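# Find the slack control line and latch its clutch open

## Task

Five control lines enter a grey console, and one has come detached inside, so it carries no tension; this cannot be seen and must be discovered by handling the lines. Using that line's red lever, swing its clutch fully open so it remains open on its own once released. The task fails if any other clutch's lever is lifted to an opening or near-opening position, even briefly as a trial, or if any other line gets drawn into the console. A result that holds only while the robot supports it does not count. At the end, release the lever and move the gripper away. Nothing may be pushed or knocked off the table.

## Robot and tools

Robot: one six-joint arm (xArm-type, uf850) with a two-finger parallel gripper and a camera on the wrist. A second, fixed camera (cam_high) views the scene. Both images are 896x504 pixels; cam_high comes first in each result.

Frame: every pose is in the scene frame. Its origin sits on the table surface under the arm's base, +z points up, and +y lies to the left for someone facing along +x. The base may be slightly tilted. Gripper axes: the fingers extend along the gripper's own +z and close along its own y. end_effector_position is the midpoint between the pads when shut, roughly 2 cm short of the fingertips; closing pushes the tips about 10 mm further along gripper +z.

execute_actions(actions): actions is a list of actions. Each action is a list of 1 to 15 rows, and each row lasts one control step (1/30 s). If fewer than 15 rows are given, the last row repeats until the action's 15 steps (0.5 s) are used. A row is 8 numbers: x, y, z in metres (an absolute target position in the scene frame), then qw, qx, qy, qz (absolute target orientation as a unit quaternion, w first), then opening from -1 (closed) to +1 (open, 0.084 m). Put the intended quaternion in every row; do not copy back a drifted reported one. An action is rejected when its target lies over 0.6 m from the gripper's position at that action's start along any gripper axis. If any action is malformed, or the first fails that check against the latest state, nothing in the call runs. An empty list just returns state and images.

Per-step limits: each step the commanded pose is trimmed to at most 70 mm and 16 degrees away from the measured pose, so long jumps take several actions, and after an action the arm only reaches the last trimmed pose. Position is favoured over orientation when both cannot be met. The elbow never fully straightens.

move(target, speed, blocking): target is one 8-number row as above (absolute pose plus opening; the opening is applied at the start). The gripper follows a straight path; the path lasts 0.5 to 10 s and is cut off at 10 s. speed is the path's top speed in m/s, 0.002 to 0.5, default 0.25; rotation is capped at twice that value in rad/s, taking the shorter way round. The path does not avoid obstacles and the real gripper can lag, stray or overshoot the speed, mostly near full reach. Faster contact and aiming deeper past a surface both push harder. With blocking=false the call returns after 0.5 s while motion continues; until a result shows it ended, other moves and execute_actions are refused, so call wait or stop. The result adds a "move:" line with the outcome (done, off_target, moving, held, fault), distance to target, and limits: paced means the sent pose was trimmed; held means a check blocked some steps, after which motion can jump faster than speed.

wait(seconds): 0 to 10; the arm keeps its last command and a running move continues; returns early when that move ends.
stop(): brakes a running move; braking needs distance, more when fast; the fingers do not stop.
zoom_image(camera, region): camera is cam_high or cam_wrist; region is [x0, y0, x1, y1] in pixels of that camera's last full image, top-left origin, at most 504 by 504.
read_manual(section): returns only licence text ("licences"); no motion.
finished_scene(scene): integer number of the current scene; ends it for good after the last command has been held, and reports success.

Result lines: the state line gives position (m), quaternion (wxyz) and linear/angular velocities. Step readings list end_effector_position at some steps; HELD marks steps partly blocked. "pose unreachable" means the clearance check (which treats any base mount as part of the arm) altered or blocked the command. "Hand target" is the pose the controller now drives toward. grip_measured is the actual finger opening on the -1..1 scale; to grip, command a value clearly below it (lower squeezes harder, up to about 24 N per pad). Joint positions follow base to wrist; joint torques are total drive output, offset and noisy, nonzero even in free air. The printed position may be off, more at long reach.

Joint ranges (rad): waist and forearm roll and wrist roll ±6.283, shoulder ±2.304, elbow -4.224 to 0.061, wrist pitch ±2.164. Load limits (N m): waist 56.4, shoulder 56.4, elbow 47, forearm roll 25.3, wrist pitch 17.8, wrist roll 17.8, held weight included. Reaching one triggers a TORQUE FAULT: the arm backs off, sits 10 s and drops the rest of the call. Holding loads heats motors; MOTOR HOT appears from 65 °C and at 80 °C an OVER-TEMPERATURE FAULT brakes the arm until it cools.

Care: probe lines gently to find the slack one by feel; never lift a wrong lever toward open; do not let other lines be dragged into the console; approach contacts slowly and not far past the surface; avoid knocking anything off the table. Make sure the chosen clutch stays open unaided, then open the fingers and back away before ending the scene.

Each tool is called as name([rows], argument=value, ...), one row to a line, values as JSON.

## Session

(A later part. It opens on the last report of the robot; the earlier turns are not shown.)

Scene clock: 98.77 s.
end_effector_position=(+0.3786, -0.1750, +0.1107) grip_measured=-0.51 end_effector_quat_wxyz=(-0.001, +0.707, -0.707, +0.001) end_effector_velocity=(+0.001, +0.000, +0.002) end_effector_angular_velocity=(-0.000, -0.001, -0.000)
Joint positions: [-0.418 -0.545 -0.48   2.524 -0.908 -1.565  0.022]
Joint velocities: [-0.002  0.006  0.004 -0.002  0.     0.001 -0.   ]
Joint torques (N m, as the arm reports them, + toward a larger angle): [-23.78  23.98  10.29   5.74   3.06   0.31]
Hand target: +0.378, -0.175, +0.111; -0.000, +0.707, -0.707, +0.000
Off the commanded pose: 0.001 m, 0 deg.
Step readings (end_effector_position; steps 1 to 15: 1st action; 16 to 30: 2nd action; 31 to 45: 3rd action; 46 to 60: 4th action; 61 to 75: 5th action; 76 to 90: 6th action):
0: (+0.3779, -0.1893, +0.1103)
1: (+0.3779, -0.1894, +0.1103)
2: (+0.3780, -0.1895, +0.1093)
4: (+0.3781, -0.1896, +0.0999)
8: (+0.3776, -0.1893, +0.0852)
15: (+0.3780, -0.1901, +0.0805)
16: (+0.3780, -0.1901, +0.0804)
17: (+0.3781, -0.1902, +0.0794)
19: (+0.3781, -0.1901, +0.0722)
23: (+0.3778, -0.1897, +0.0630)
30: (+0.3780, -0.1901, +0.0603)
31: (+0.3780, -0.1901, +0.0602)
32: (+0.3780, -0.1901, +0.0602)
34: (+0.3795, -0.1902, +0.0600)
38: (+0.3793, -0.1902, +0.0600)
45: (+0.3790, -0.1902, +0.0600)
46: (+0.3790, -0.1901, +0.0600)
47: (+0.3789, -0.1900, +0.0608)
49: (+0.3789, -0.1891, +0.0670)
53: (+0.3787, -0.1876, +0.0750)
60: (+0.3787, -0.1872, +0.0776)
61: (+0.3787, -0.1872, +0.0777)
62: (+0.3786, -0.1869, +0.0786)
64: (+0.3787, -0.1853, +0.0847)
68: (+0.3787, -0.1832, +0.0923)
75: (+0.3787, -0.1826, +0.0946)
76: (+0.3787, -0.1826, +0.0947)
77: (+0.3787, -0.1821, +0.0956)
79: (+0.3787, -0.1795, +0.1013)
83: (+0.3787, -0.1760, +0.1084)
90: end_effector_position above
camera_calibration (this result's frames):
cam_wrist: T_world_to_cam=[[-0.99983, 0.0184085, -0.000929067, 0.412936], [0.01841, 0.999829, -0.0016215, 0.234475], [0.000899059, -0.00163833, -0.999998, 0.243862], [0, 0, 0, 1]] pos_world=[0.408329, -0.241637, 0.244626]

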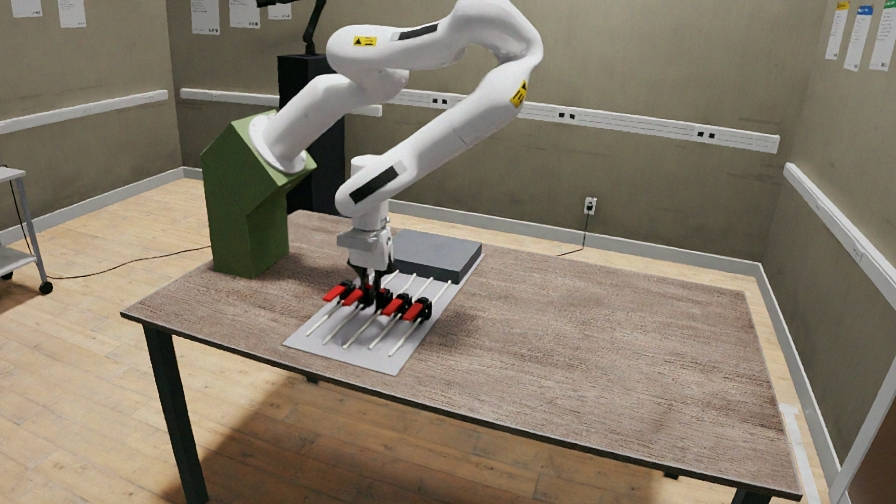

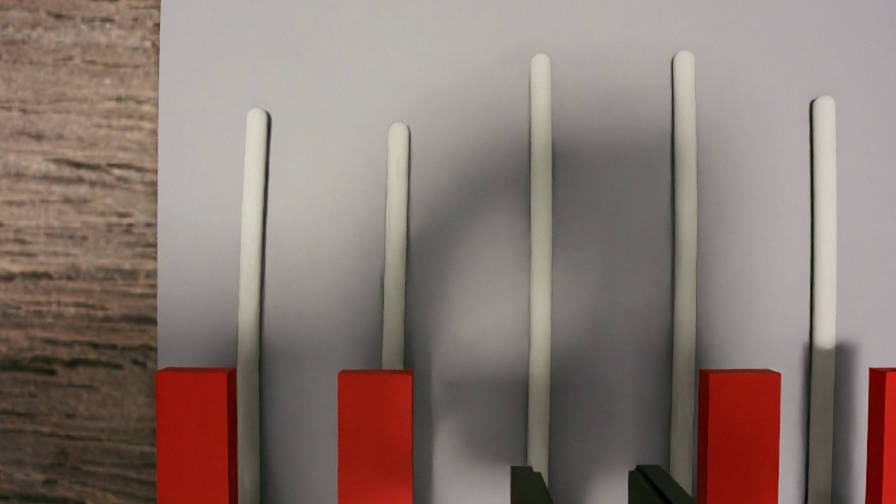

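execute_actions([
  [[0.379,-0.16,0.122,0,0.707,-0.707,0,-0.6]],
  [[0.379,-0.145,0.132,0,0.707,-0.707,0,-0.6]],
  [[0.379,-0.128,0.139,0,0.707,-0.707,0,-0.6]],
  [[0.379,-0.11,0.143,0,0.707,-0.707,0,-0.6]],
])

zoom_image(camera="cam_high", region=[270,220,510,380])

Scene clock: 105.27 s.
end_effector_position=(+0.3789, -0.1103, +0.1429) grip_measured=-0.51 end_effector_quat_wxyz=(+0.000, +0.707, -0.707, -0.000) end_effector_velocity=(+0.001, +0.003, +0.001) end_effector_angular_velocity=(+0.002, -0.002, +0.002)
Joint positions: [-0.275 -0.401 -0.328  2.663 -0.916 -1.559  0.022]
Joint velocities: [ 0.008  0.004  0.004  0.006 -0.002 -0.     0.   ]
Joint torques (N m, as the arm reports them, + toward a larger angle): [-7.97 26.79 14.69  0.    0.65  0.46]
Hand target: +0.379, -0.110, +0.143; +0.000, +0.707, -0.707, +0.000
Off the commanded pose: 0.000 m, 0 deg.
Step readings (end_effector_position; steps 1 to 15: 1st action; 16 to 30: 2nd action; 31 to 45: 3rd action; 46 to 60: 4th action):
0: (+0.3786, -0.1749, +0.1109)
1: (+0.3786, -0.1748, +0.1110)
2: (+0.3786, -0.1741, +0.1115)
4: (+0.3788, -0.1698, +0.1157)
8: (+0.3788, -0.1637, +0.1207)
15: (+0.3789, -0.1611, +0.1221)
16: (+0.3789, -0.1609, +0.1221)
17: (+0.3789, -0.1600, +0.1227)
19: (+0.3788, -0.1538, +0.1261)
23: (+0.3788, -0.1463, +0.1303)
30: (+0.3788, -0.1446, +0.1315)
31: (+0.3788, -0.1445, +0.1316)
32: (+0.3788, -0.1436, +0.1320)
34: (+0.3788, -0.1377, +0.1348)
38: (+0.3788, -0.1303, +0.1379)
45: (+0.3789, -0.1282, +0.1388)
46: (+0.3789, -0.1281, +0.1389)
47: (+0.3789, -0.1273, +0.1391)
49: (+0.3788, -0.1209, +0.1407)
53: (+0.3788, -0.1127, +0.1424)
60: end_effector_position above
camera_calibration (this result's frames):
cam_wrist: T_world_to_cam=[[-0.999825, 0.0185983, 0.00216298, 0.411586], [0.0185944, 0.999825, -0.00183511, 0.169812], [-0.00219673, -0.00179457, -0.999996, 0.277313], [0, 0, 0, 1]] pos_world=[0.408966, -0.176939, 0.276733]

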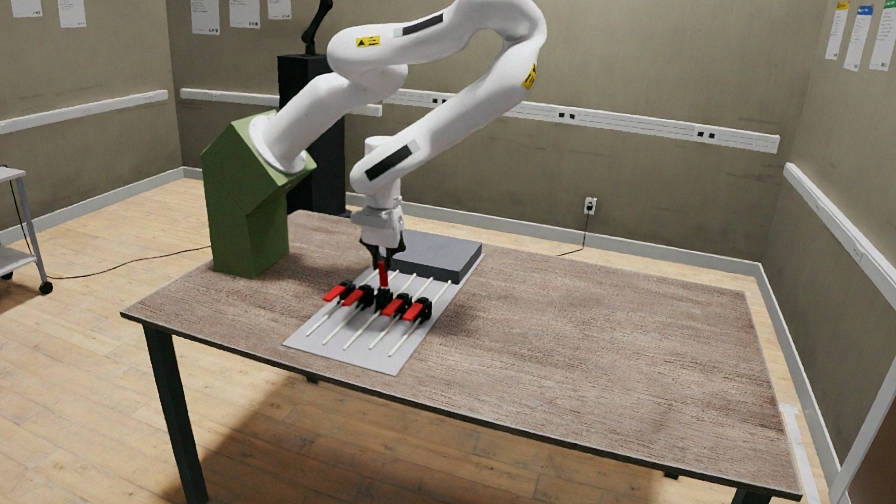

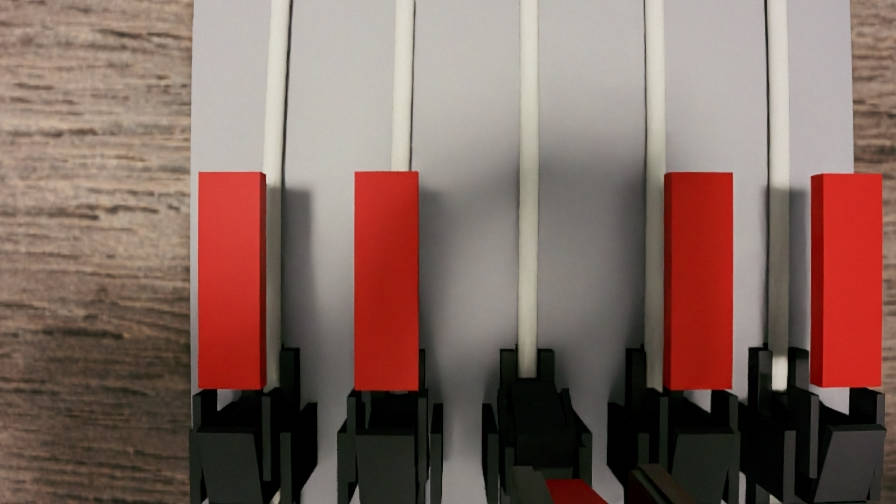

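Region (270, 220, 510, 380) of cam_high's 896x504 image, scaled by 2.100, with more detail than that image has.

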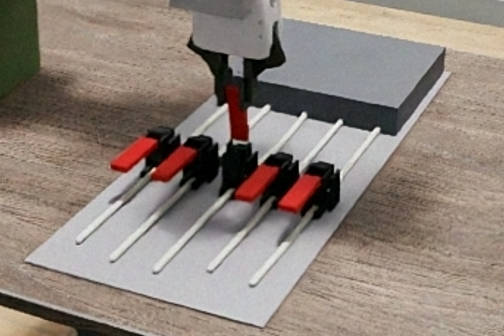

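execute_actions([
  [[0.379,-0.095,0.142,0,0.707,-0.707,0,-0.6]],
  [[0.379,-0.08,0.139,0,0.707,-0.707,0,-0.6]],
  [[0.379,-0.065,0.133,0,0.707,-0.707,0,-0.6]],
])

zoom_image(camera="cam_high", region=[270,220,510,380])

Scene clock: 110.20 s.
end_effector_position=(+0.3789, -0.0653, +0.1331) grip_measured=-0.51 end_effector_quat_wxyz=(+0.000, +0.707, -0.707, -0.000) end_effector_velocity=(-0.000, +0.002, -0.001) end_effector_angular_velocity=(+0.000, -0.001, +0.001)
Joint positions: [-0.107 -0.409 -0.306  2.829 -0.95  -1.556  0.022]
Joint velocities: [ 0.009 -0.003 -0.001  0.009 -0.003 -0.001  0.   ]
Joint torques (N m, as the arm reports them, + toward a larger angle): [-2.67 23.96 13.13 -0.7   0.79  0.6 ]
Hand target: +0.379, -0.065, +0.133; +0.000, +0.707, -0.707, +0.000
Off the commanded pose: 0.000 m, 0 deg.
Step readings (end_effector_position; steps 1 to 15: 1st action; 16 to 30: 2nd action; 31 to 45: 3rd action):
0: (+0.3790, -0.1100, +0.1430)
1: (+0.3790, -0.1100, +0.1430)
2: (+0.3790, -0.1094, +0.1430)
4: (+0.3789, -0.1040, +0.1429)
8: (+0.3789, -0.0970, +0.1425)
15: (+0.3789, -0.0952, +0.1422)
16: (+0.3789, -0.0951, +0.1422)
17: (+0.3789, -0.0945, +0.1421)
19: (+0.3789, -0.0889, +0.1410)
23: (+0.3789, -0.0820, +0.1395)
30: (+0.3789, -0.0803, +0.1390)
31: (+0.3789, -0.0803, +0.1390)
32: (+0.3790, -0.0797, +0.1387)
34: (+0.3789, -0.0741, +0.1368)
38: (+0.3789, -0.0670, +0.1340)
45: end_effector_position above
camera_calibration (this result's frames):
cam_wrist: T_world_to_cam=[[-0.999826, 0.0185612, 0.00186563, 0.410864], [0.018558, 0.999826, -0.00174542, 0.12472], [-0.0018977, -0.00171049, -0.999997, 0.267495], [0, 0, 0, 1]] pos_world=[0.408986, -0.131867, 0.266946]

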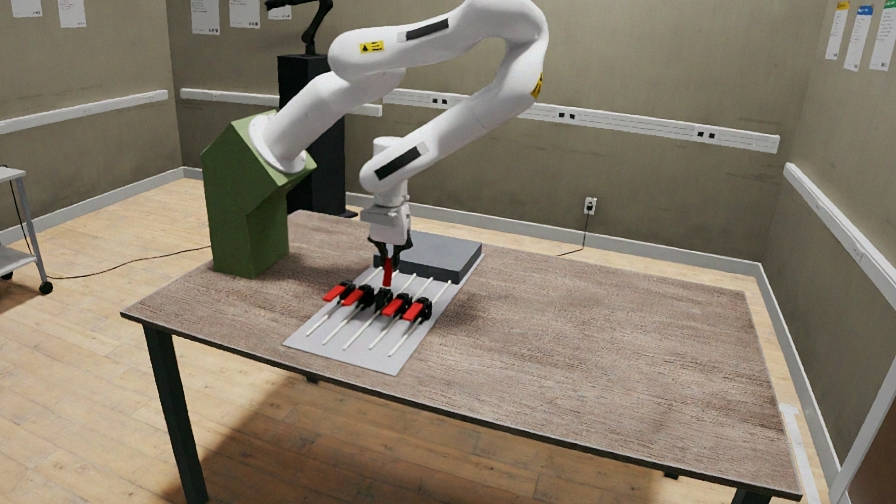

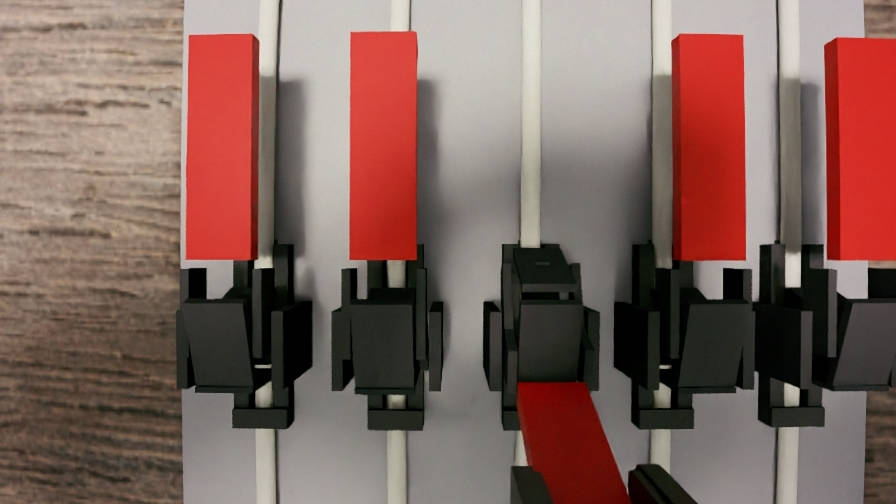

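Region (270, 220, 510, 380) of cam_high's 896x504 image, scaled by 2.100, with more detail than that image has.

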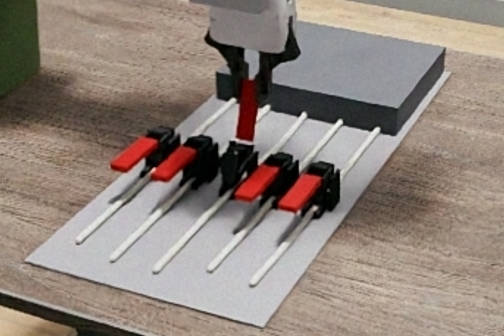

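execute_actions([
  [[0.379,-0.052,0.123,0,0.707,-0.707,0,-0.6]],
  [[0.379,-0.041,0.112,0,0.707,-0.707,0,-0.6]],
  [[0.379,-0.041,0.112,0,0.707,-0.707,0,0]],
])

move(target=[0.379,-0.041,0.2,0,0.707,-0.707,0,0])

zoom_image(camera="cam_high", region=[270,220,510,380])

Scene clock: 115.57 s.
end_effector_position=(+0.3788, -0.0410, +0.1120) grip_measured=-0.01 end_effector_quat_wxyz=(+0.000, +0.707, -0.707, -0.000) end_effector_velocity=(+0.003, +0.001, -0.000) end_effector_angular_velocity=(+0.001, -0.007, +0.001)
Joint positions: [-0.001 -0.47  -0.339  2.931 -0.979 -1.55   0.044]
Joint velocities: [ 0.002  0.001 -0.001  0.    -0.005  0.     0.   ]
Joint torques (N m, as the arm reports them, + toward a larger angle): [-3.08 27.66  7.94  1.14 -0.64  0.61]
Hand target: +0.379, -0.041, +0.112; +0.000, +0.707, -0.707, -0.000
Off the commanded pose: 0.000 m, 0 deg.
Step readings (end_effector_position; steps 1 to 15: 1st action; 16 to 30: 2nd action; 31 to 45: 3rd action):
0: (+0.3790, -0.0651, +0.1330)
1: (+0.3790, -0.0651, +0.1330)
2: (+0.3790, -0.0645, +0.1326)
4: (+0.3789, -0.0594, +0.1294)
8: (+0.3789, -0.0531, +0.1248)
15: (+0.3789, -0.0517, +0.1234)
16: (+0.3789, -0.0517, +0.1233)
17: (+0.3790, -0.0512, +0.1227)
19: (+0.3790, -0.0472, +0.1187)
23: (+0.3790, -0.0424, +0.1135)
30: (+0.3790, -0.0412, +0.1121)
31: (+0.3790, -0.0412, +0.1121)
32: (+0.3779, -0.0413, +0.1121)
34: (+0.3767, -0.0413, +0.1122)
38: (+0.3778, -0.0411, +0.1121)
45: end_effector_position above
camera_calibration (this result's frames):
cam_wrist: T_world_to_cam=[[-0.999823, 0.0186515, 0.00231633, 0.410253], [0.0186472, 0.999824, -0.00185326, 0.100429], [-0.00235049, -0.00180974, -0.999996, 0.246616], [0, 0, 0, 1]] pos_world=[0.408887, -0.107617, 0.24585]

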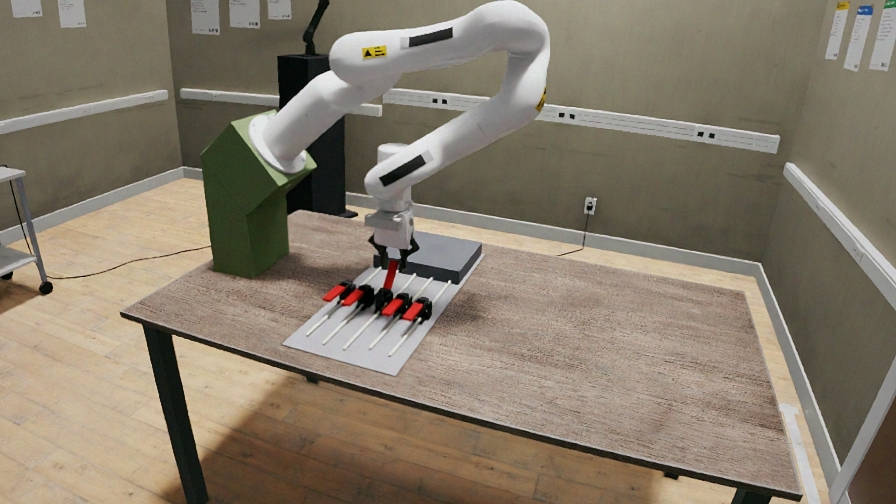

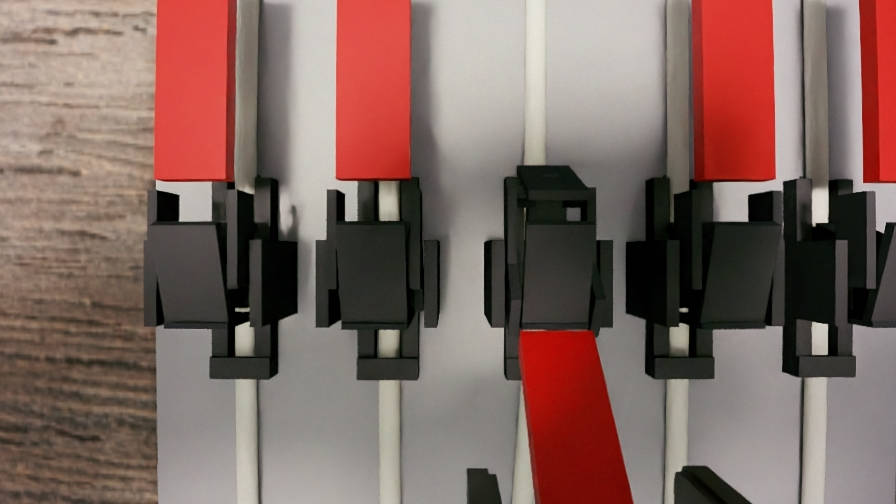

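Scene clock: 116.63 s.
end_effector_position=(+0.3788, -0.0407, +0.1997) grip_measured=-0.01 end_effector_quat_wxyz=(-0.000, +0.707, -0.707, -0.000) end_effector_velocity=(-0.000, +0.001, +0.002) end_effector_angular_velocity=(+0.005, +0.003, +0.001)
Joint positions: [-0.074 -0.126 -0.143  2.831 -0.837 -1.507  0.044]
Joint velocities: [-0.001  0.01   0.003 -0.01   0.009  0.006  0.   ]
Joint torques (N m, as the arm reports them, + toward a larger angle): [-2.56 24.48  5.46  1.77 -0.5   0.42]
Hand target: +0.379, -0.041, +0.200; -0.000, +0.707, -0.707, -0.000
Off the commanded pose: 0.000 m, 0 deg.
move: done
camera_calibration (this result's frames):
cam_wrist: T_world_to_cam=[[-0.99982, 0.018886, 0.00152203, 0.410259], [0.0188838, 0.999821, -0.00149485, 0.100138], [-0.00154998, -0.00146584, -0.999998, 0.334009], [0, 0, 0, 1]] pos_world=[0.408812, -0.107379, 0.333533]

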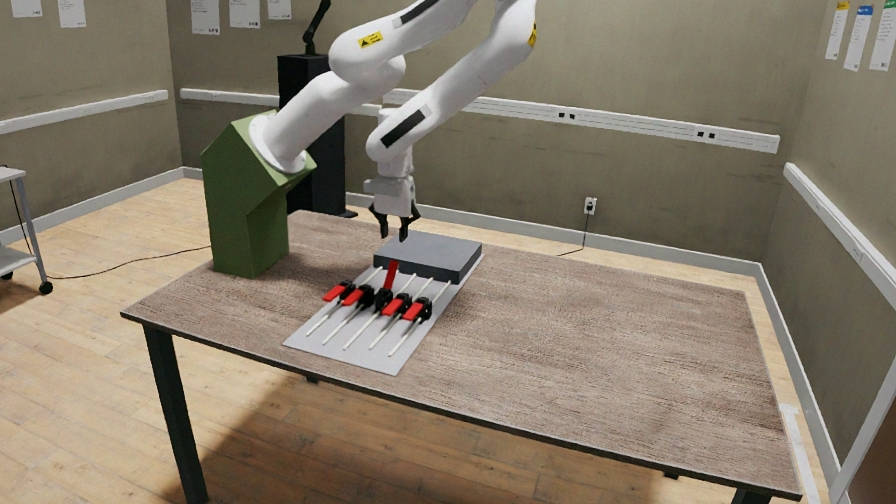

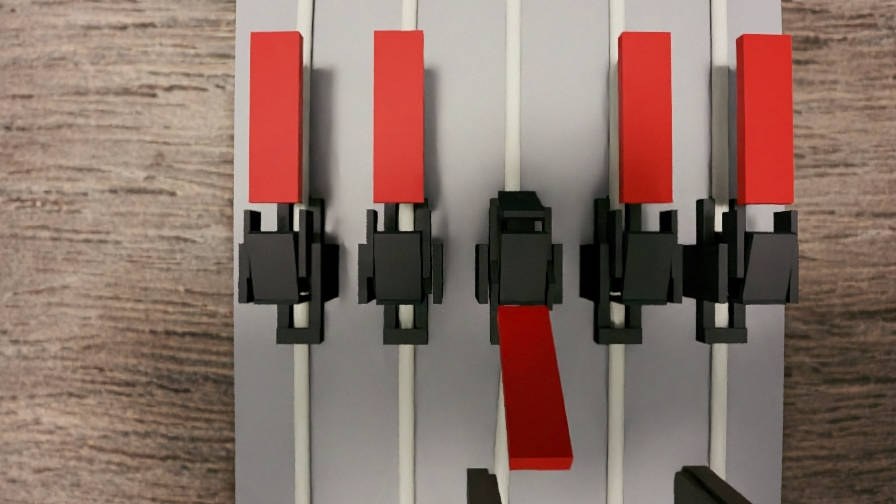

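Region (270, 220, 510, 380) of cam_high's 896x504 image, scaled by 2.100, with more detail than that image has.

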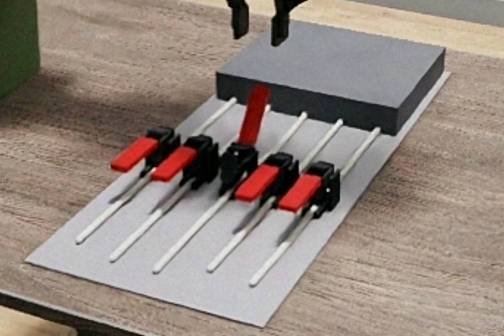

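execute_actions([
  [[0.379,-0.045,0.165,0,0.707,-0.707,0,-1]],
  [[0.379,-0.045,0.14,0,0.707,-0.707,0,-1]],
  [[0.379,-0.045,0.13,0,0.707,-0.707,0,-1]],
  [[0.379,-0.045,0.122,0,0.707,-0.707,0,-1]],
  [[0.379,-0.045,0.114,0,0.707,-0.707,0,-1]],
])

Scene clock: 123.50 s.
end_effector_position=(+0.3790, -0.0450, +0.1141) grip_measured=-1.00 end_effector_quat_wxyz=(+0.000, +0.707, -0.707, -0.000) end_effector_velocity=(+0.001, +0.000, -0.001) end_effector_angular_velocity=(-0.000, -0.001, -0.000)
Joint positions: [-0.017 -0.464 -0.337  2.916 -0.977 -1.552  0.   ]
Joint velocities: [ 0.001 -0.003 -0.003  0.001 -0.001  0.     0.   ]
Joint torques (N m, as the arm reports them, + toward a larger angle): [-3.34 27.39  8.1   0.84 -0.51  0.65]
Hand target: +0.379, -0.045, +0.114; +0.000, +0.707, -0.707, +0.000
Off the commanded pose: 0.000 m, 0 deg.
Step readings (end_effector_position; steps 1 to 15: 1st action; 16 to 30: 2nd action; 31 to 45: 3rd action; 46 to 60: 4th action; 61 to 75: 5th action):
0: (+0.3789, -0.0407, +0.1999)
1: (+0.3789, -0.0407, +0.1999)
2: (+0.3790, -0.0408, +0.1993)
4: (+0.3791, -0.0419, +0.1918)
8: (+0.3784, -0.0442, +0.1734)
15: (+0.3790, -0.0450, +0.1659)
16: (+0.3790, -0.0451, +0.1656)
17: (+0.3791, -0.0451, +0.1648)
19: (+0.3791, -0.0451, +0.1574)
23: (+0.3787, -0.0449, +0.1447)
30: (+0.3790, -0.0451, +0.1405)
31: (+0.3790, -0.0451, +0.1403)
32: (+0.3791, -0.0451, +0.1397)
34: (+0.3790, -0.0451, +0.1358)
38: (+0.3787, -0.0449, +0.1315)
45: (+0.3789, -0.0450, +0.1302)
46: (+0.3789, -0.0450, +0.1301)
47: (+0.3790, -0.0451, +0.1295)
49: (+0.3792, -0.0452, +0.1264)
53: (+0.3792, -0.0451, +0.1230)
60: (+0.3791, -0.0450, +0.1221)
61: (+0.3791, -0.0450, +0.1221)
62: (+0.3791, -0.0451, +0.1215)
64: (+0.3790, -0.0450, +0.1184)
68: (+0.3789, -0.0450, +0.1150)
75: end_effector_position above
camera_calibration (this result's frames):
cam_wrist: T_world_to_cam=[[-0.999826, 0.0185485, 0.00171787, 0.410585], [0.0185455, 0.999826, -0.00178226, 0.104448], [-0.00175063, -0.0017501, -0.999997, 0.248476], [0, 0, 0, 1]] pos_world=[0.409012, -0.111611, 0.247956]

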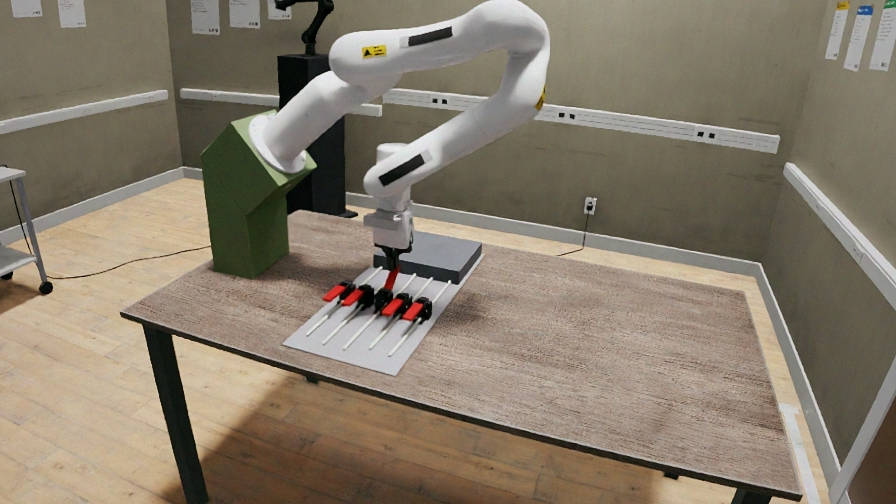

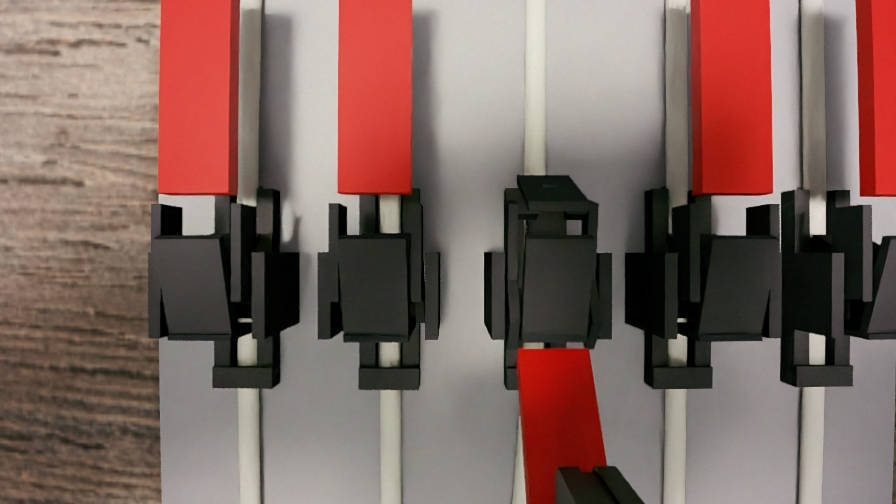

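It goes further.

execute_actions([
  [[0.379,-0.045,0.105,0,0.707,-0.707,0,-1]],
  [[0.379,-0.045,0.096,0,0.707,-0.707,0,-1]],
  [[0.379,-0.045,0.088,0,0.707,-0.707,0,-1]],
])

zoom_image(camera="cam_high", region=[270,220,510,380])

Scene clock: 129.47 s.
end_effector_position=(+0.3790, -0.0450, +0.0881) grip_measured=-1.00 end_effector_quat_wxyz=(+0.000, +0.707, -0.707, +0.000) end_effector_velocity=(-0.000, +0.001, -0.001) end_effector_angular_velocity=(+0.002, +0.001, +0.002)
Joint positions: [-0.    -0.545 -0.398  2.934 -0.996 -1.555  0.   ]
Joint velocities: [ 0.002 -0.003 -0.003 -0.001  0.    -0.     0.   ]
Joint torques (N m, as the arm reports them, + toward a larger angle): [-5.24 27.68  7.95  1.53 -0.62  0.74]
Hand target: +0.379, -0.045, +0.088; +0.000, +0.707, -0.707, +0.000
Off the commanded pose: 0.000 m, 0 deg.
Step readings (end_effector_position; steps 1 to 15: 1st action; 16 to 30: 2nd action; 31 to 45: 3rd action):
0: (+0.3790, -0.0450, +0.1140)
1: (+0.3790, -0.0450, +0.1140)
2: (+0.3790, -0.0450, +0.1134)
4: (+0.3791, -0.0450, +0.1100)
8: (+0.3790, -0.0450, +0.1061)
15: (+0.3790, -0.0450, +0.1051)
16: (+0.3790, -0.0450, +0.1051)
17: (+0.3790, -0.0450, +0.1044)
19: (+0.3790, -0.0450, +0.1010)
23: (+0.3790, -0.0450, +0.0972)
30: (+0.3790, -0.0450, +0.0961)
31: (+0.3790, -0.0450, +0.0961)
32: (+0.3790, -0.0450, +0.0955)
34: (+0.3790, -0.0450, +0.0924)
38: (+0.3790, -0.0450, +0.0890)
45: end_effector_position above
camera_calibration (this result's frames):
cam_wrist: T_world_to_cam=[[-0.999827, 0.0185514, 0.00164603, 0.410664], [0.0185485, 0.999826, -0.0017766, 0.1044], [-0.0016787, -0.00174576, -0.999997, 0.222438], [0, 0, 0, 1]] pos_world=[0.40903, -0.111612, 0.221947]

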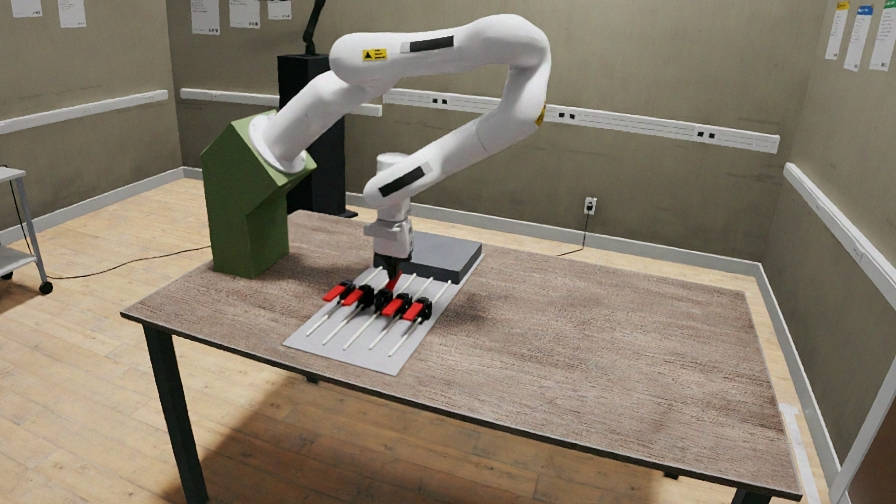

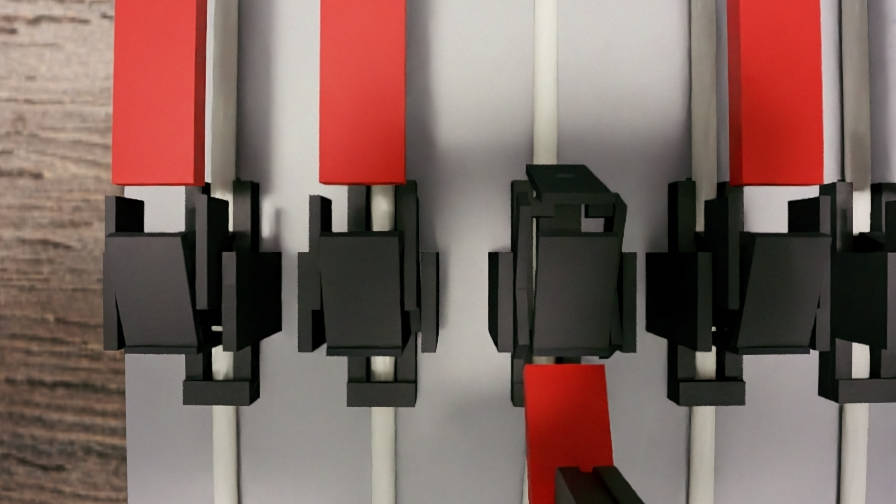

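Region (270, 220, 510, 380) of cam_high's 896x504 image, scaled by 2.100, with more detail than that image has.

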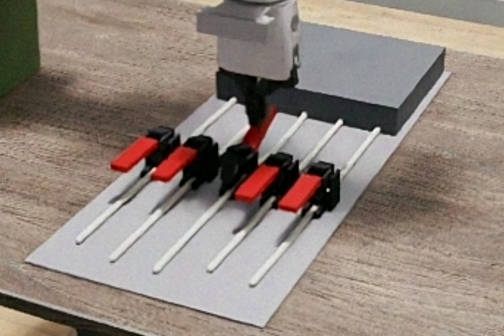

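execute_actions([
  [[0.379,-0.045,0.082,0,0.707,-0.707,0,-1]],
  [[0.379,-0.045,0.076,0,0.707,-0.707,0,-1]],
  [[0.379,-0.045,0.071,0,0.707,-0.707,0,-1]],
])

move(target=[0.379,-0.045,0.2,0,0.707,-0.707,0,-1])

zoom_image(camera="cam_high", region=[270,220,510,380])

Scene clock: 134.87 s.
end_effector_position=(+0.3790, -0.0450, +0.0711) grip_measured=-1.00 end_effector_quat_wxyz=(+0.000, +0.707, -0.707, +0.000) end_effector_velocity=(-0.000, +0.000, -0.000) end_effector_angular_velocity=(-0.000, -0.000, -0.000)
Joint positions: [ 0.009 -0.595 -0.439  2.944 -1.005 -1.555  0.   ]
Joint velocities: [ 0.001 -0.001  0.     0.001 -0.001 -0.     0.   ]
Joint torques (N m, as the arm reports them, + toward a larger angle): [-5.09 26.84  8.48  1.11 -0.62  0.51]
Hand target: +0.379, -0.045, +0.071; +0.000, +0.707, -0.707, +0.000
Off the commanded pose: 0.000 m, 0 deg.
Step readings (end_effector_position; steps 1 to 15: 1st action; 16 to 30: 2nd action; 31 to 45: 3rd action):
0: (+0.3790, -0.0450, +0.0880)
1: (+0.3790, -0.0450, +0.0880)
2: (+0.3790, -0.0450, +0.0875)
4: (+0.3790, -0.0450, +0.0852)
8: (+0.3790, -0.0450, +0.0827)
15: (+0.3790, -0.0450, +0.0821)
16: (+0.3790, -0.0450, +0.0820)
17: (+0.3790, -0.0450, +0.0815)
19: (+0.3790, -0.0450, +0.0792)
23: (+0.3790, -0.0450, +0.0767)
30: (+0.3790, -0.0450, +0.0761)
31: (+0.3790, -0.0450, +0.0760)
32: (+0.3790, -0.0450, +0.0756)
34: (+0.3790, -0.0450, +0.0736)
38: (+0.3790, -0.0450, +0.0716)
45: end_effector_position above
camera_calibration (this result's frames):
cam_wrist: T_world_to_cam=[[-0.999826, 0.0185661, 0.00164271, 0.410691], [0.0185632, 0.999826, -0.00177882, 0.104361], [-0.00167545, -0.00174802, -0.999997, 0.205397], [0, 0, 0, 1]] pos_world=[0.409026, -0.111609, 0.204907]

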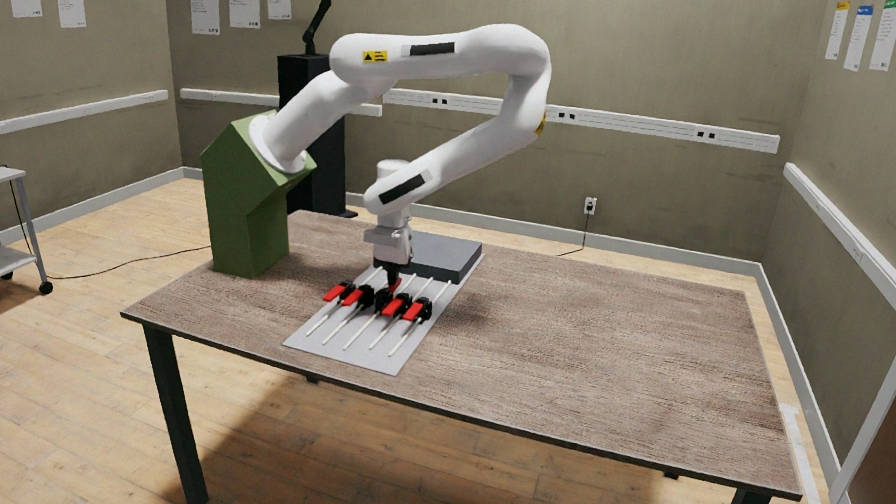

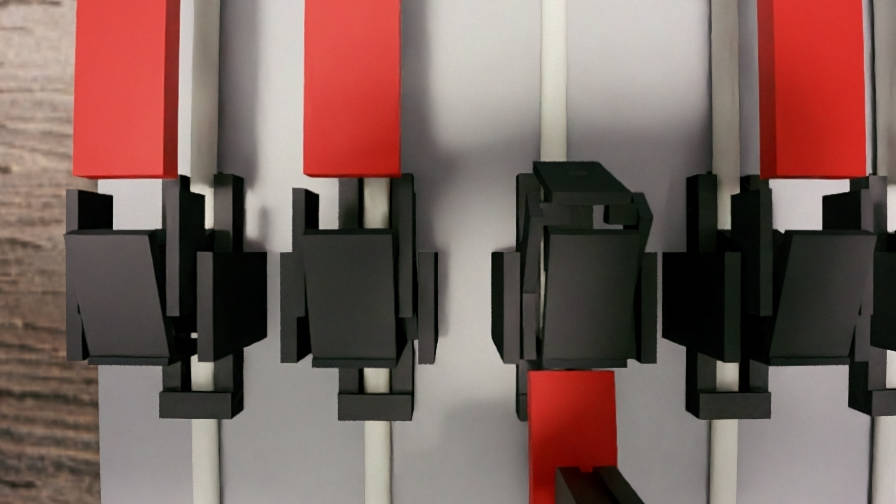

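Scene clock: 136.07 s.
end_effector_position=(+0.3788, -0.0446, +0.1996) grip_measured=-1.00 end_effector_quat_wxyz=(-0.000, +0.707, -0.707, -0.000) end_effector_velocity=(+0.001, +0.000, +0.002) end_effector_angular_velocity=(+0.002, +0.001, -0.002)
Joint positions: [-0.092 -0.129 -0.145  2.813 -0.838 -1.507  0.   ]
Joint velocities: [-0.003  0.013  0.004 -0.009  0.01   0.008  0.   ]
Joint torques (N m, as the arm reports them, + toward a larger angle): [-2.17 24.91  5.89  1.43 -0.56  0.68]
Hand target: +0.379, -0.045, +0.200; -0.000, +0.707, -0.707, -0.000
Off the commanded pose: 0.001 m, 0 deg.
move: done
camera_calibration (this result's frames):
cam_wrist: T_world_to_cam=[[-0.99982, 0.0189285, 0.00144256, 0.410291], [0.0189264, 0.99982, -0.00150909, 0.104032], [-0.00147086, -0.00148151, -0.999998, 0.333891], [0, 0, 0, 1]] pos_world=[0.408739, -0.111285, 0.333456]

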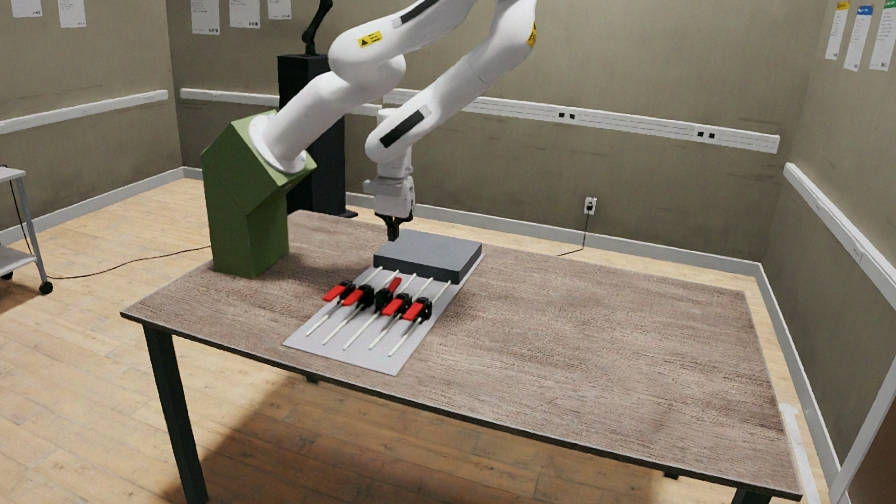

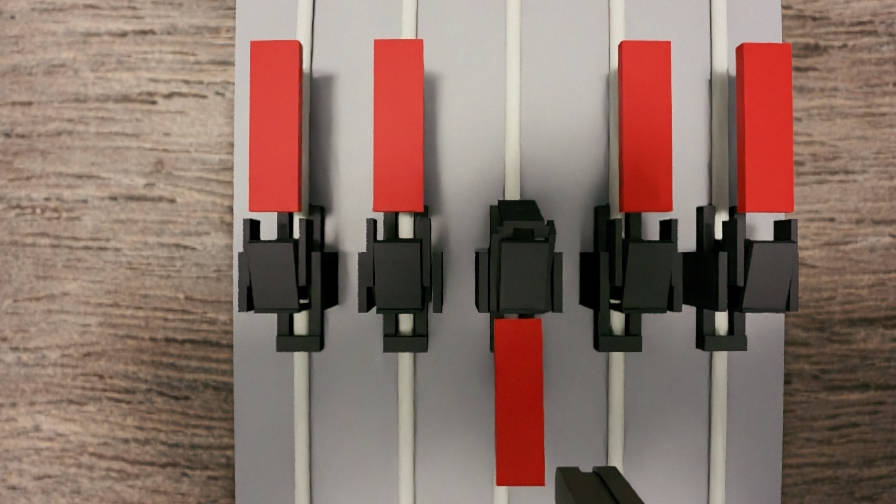

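Region (270, 220, 510, 380) of cam_high's 896x504 image, scaled by 2.100, with more detail than that image has.

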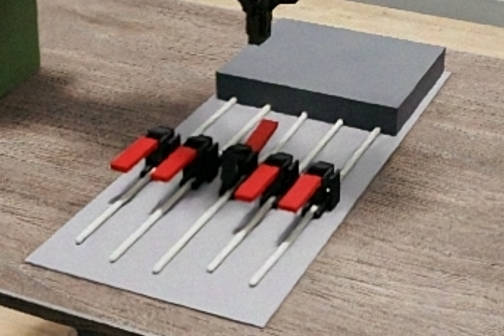

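About 180°, flat.

finished_scene(scene=1)

The scene is finished: the task was done.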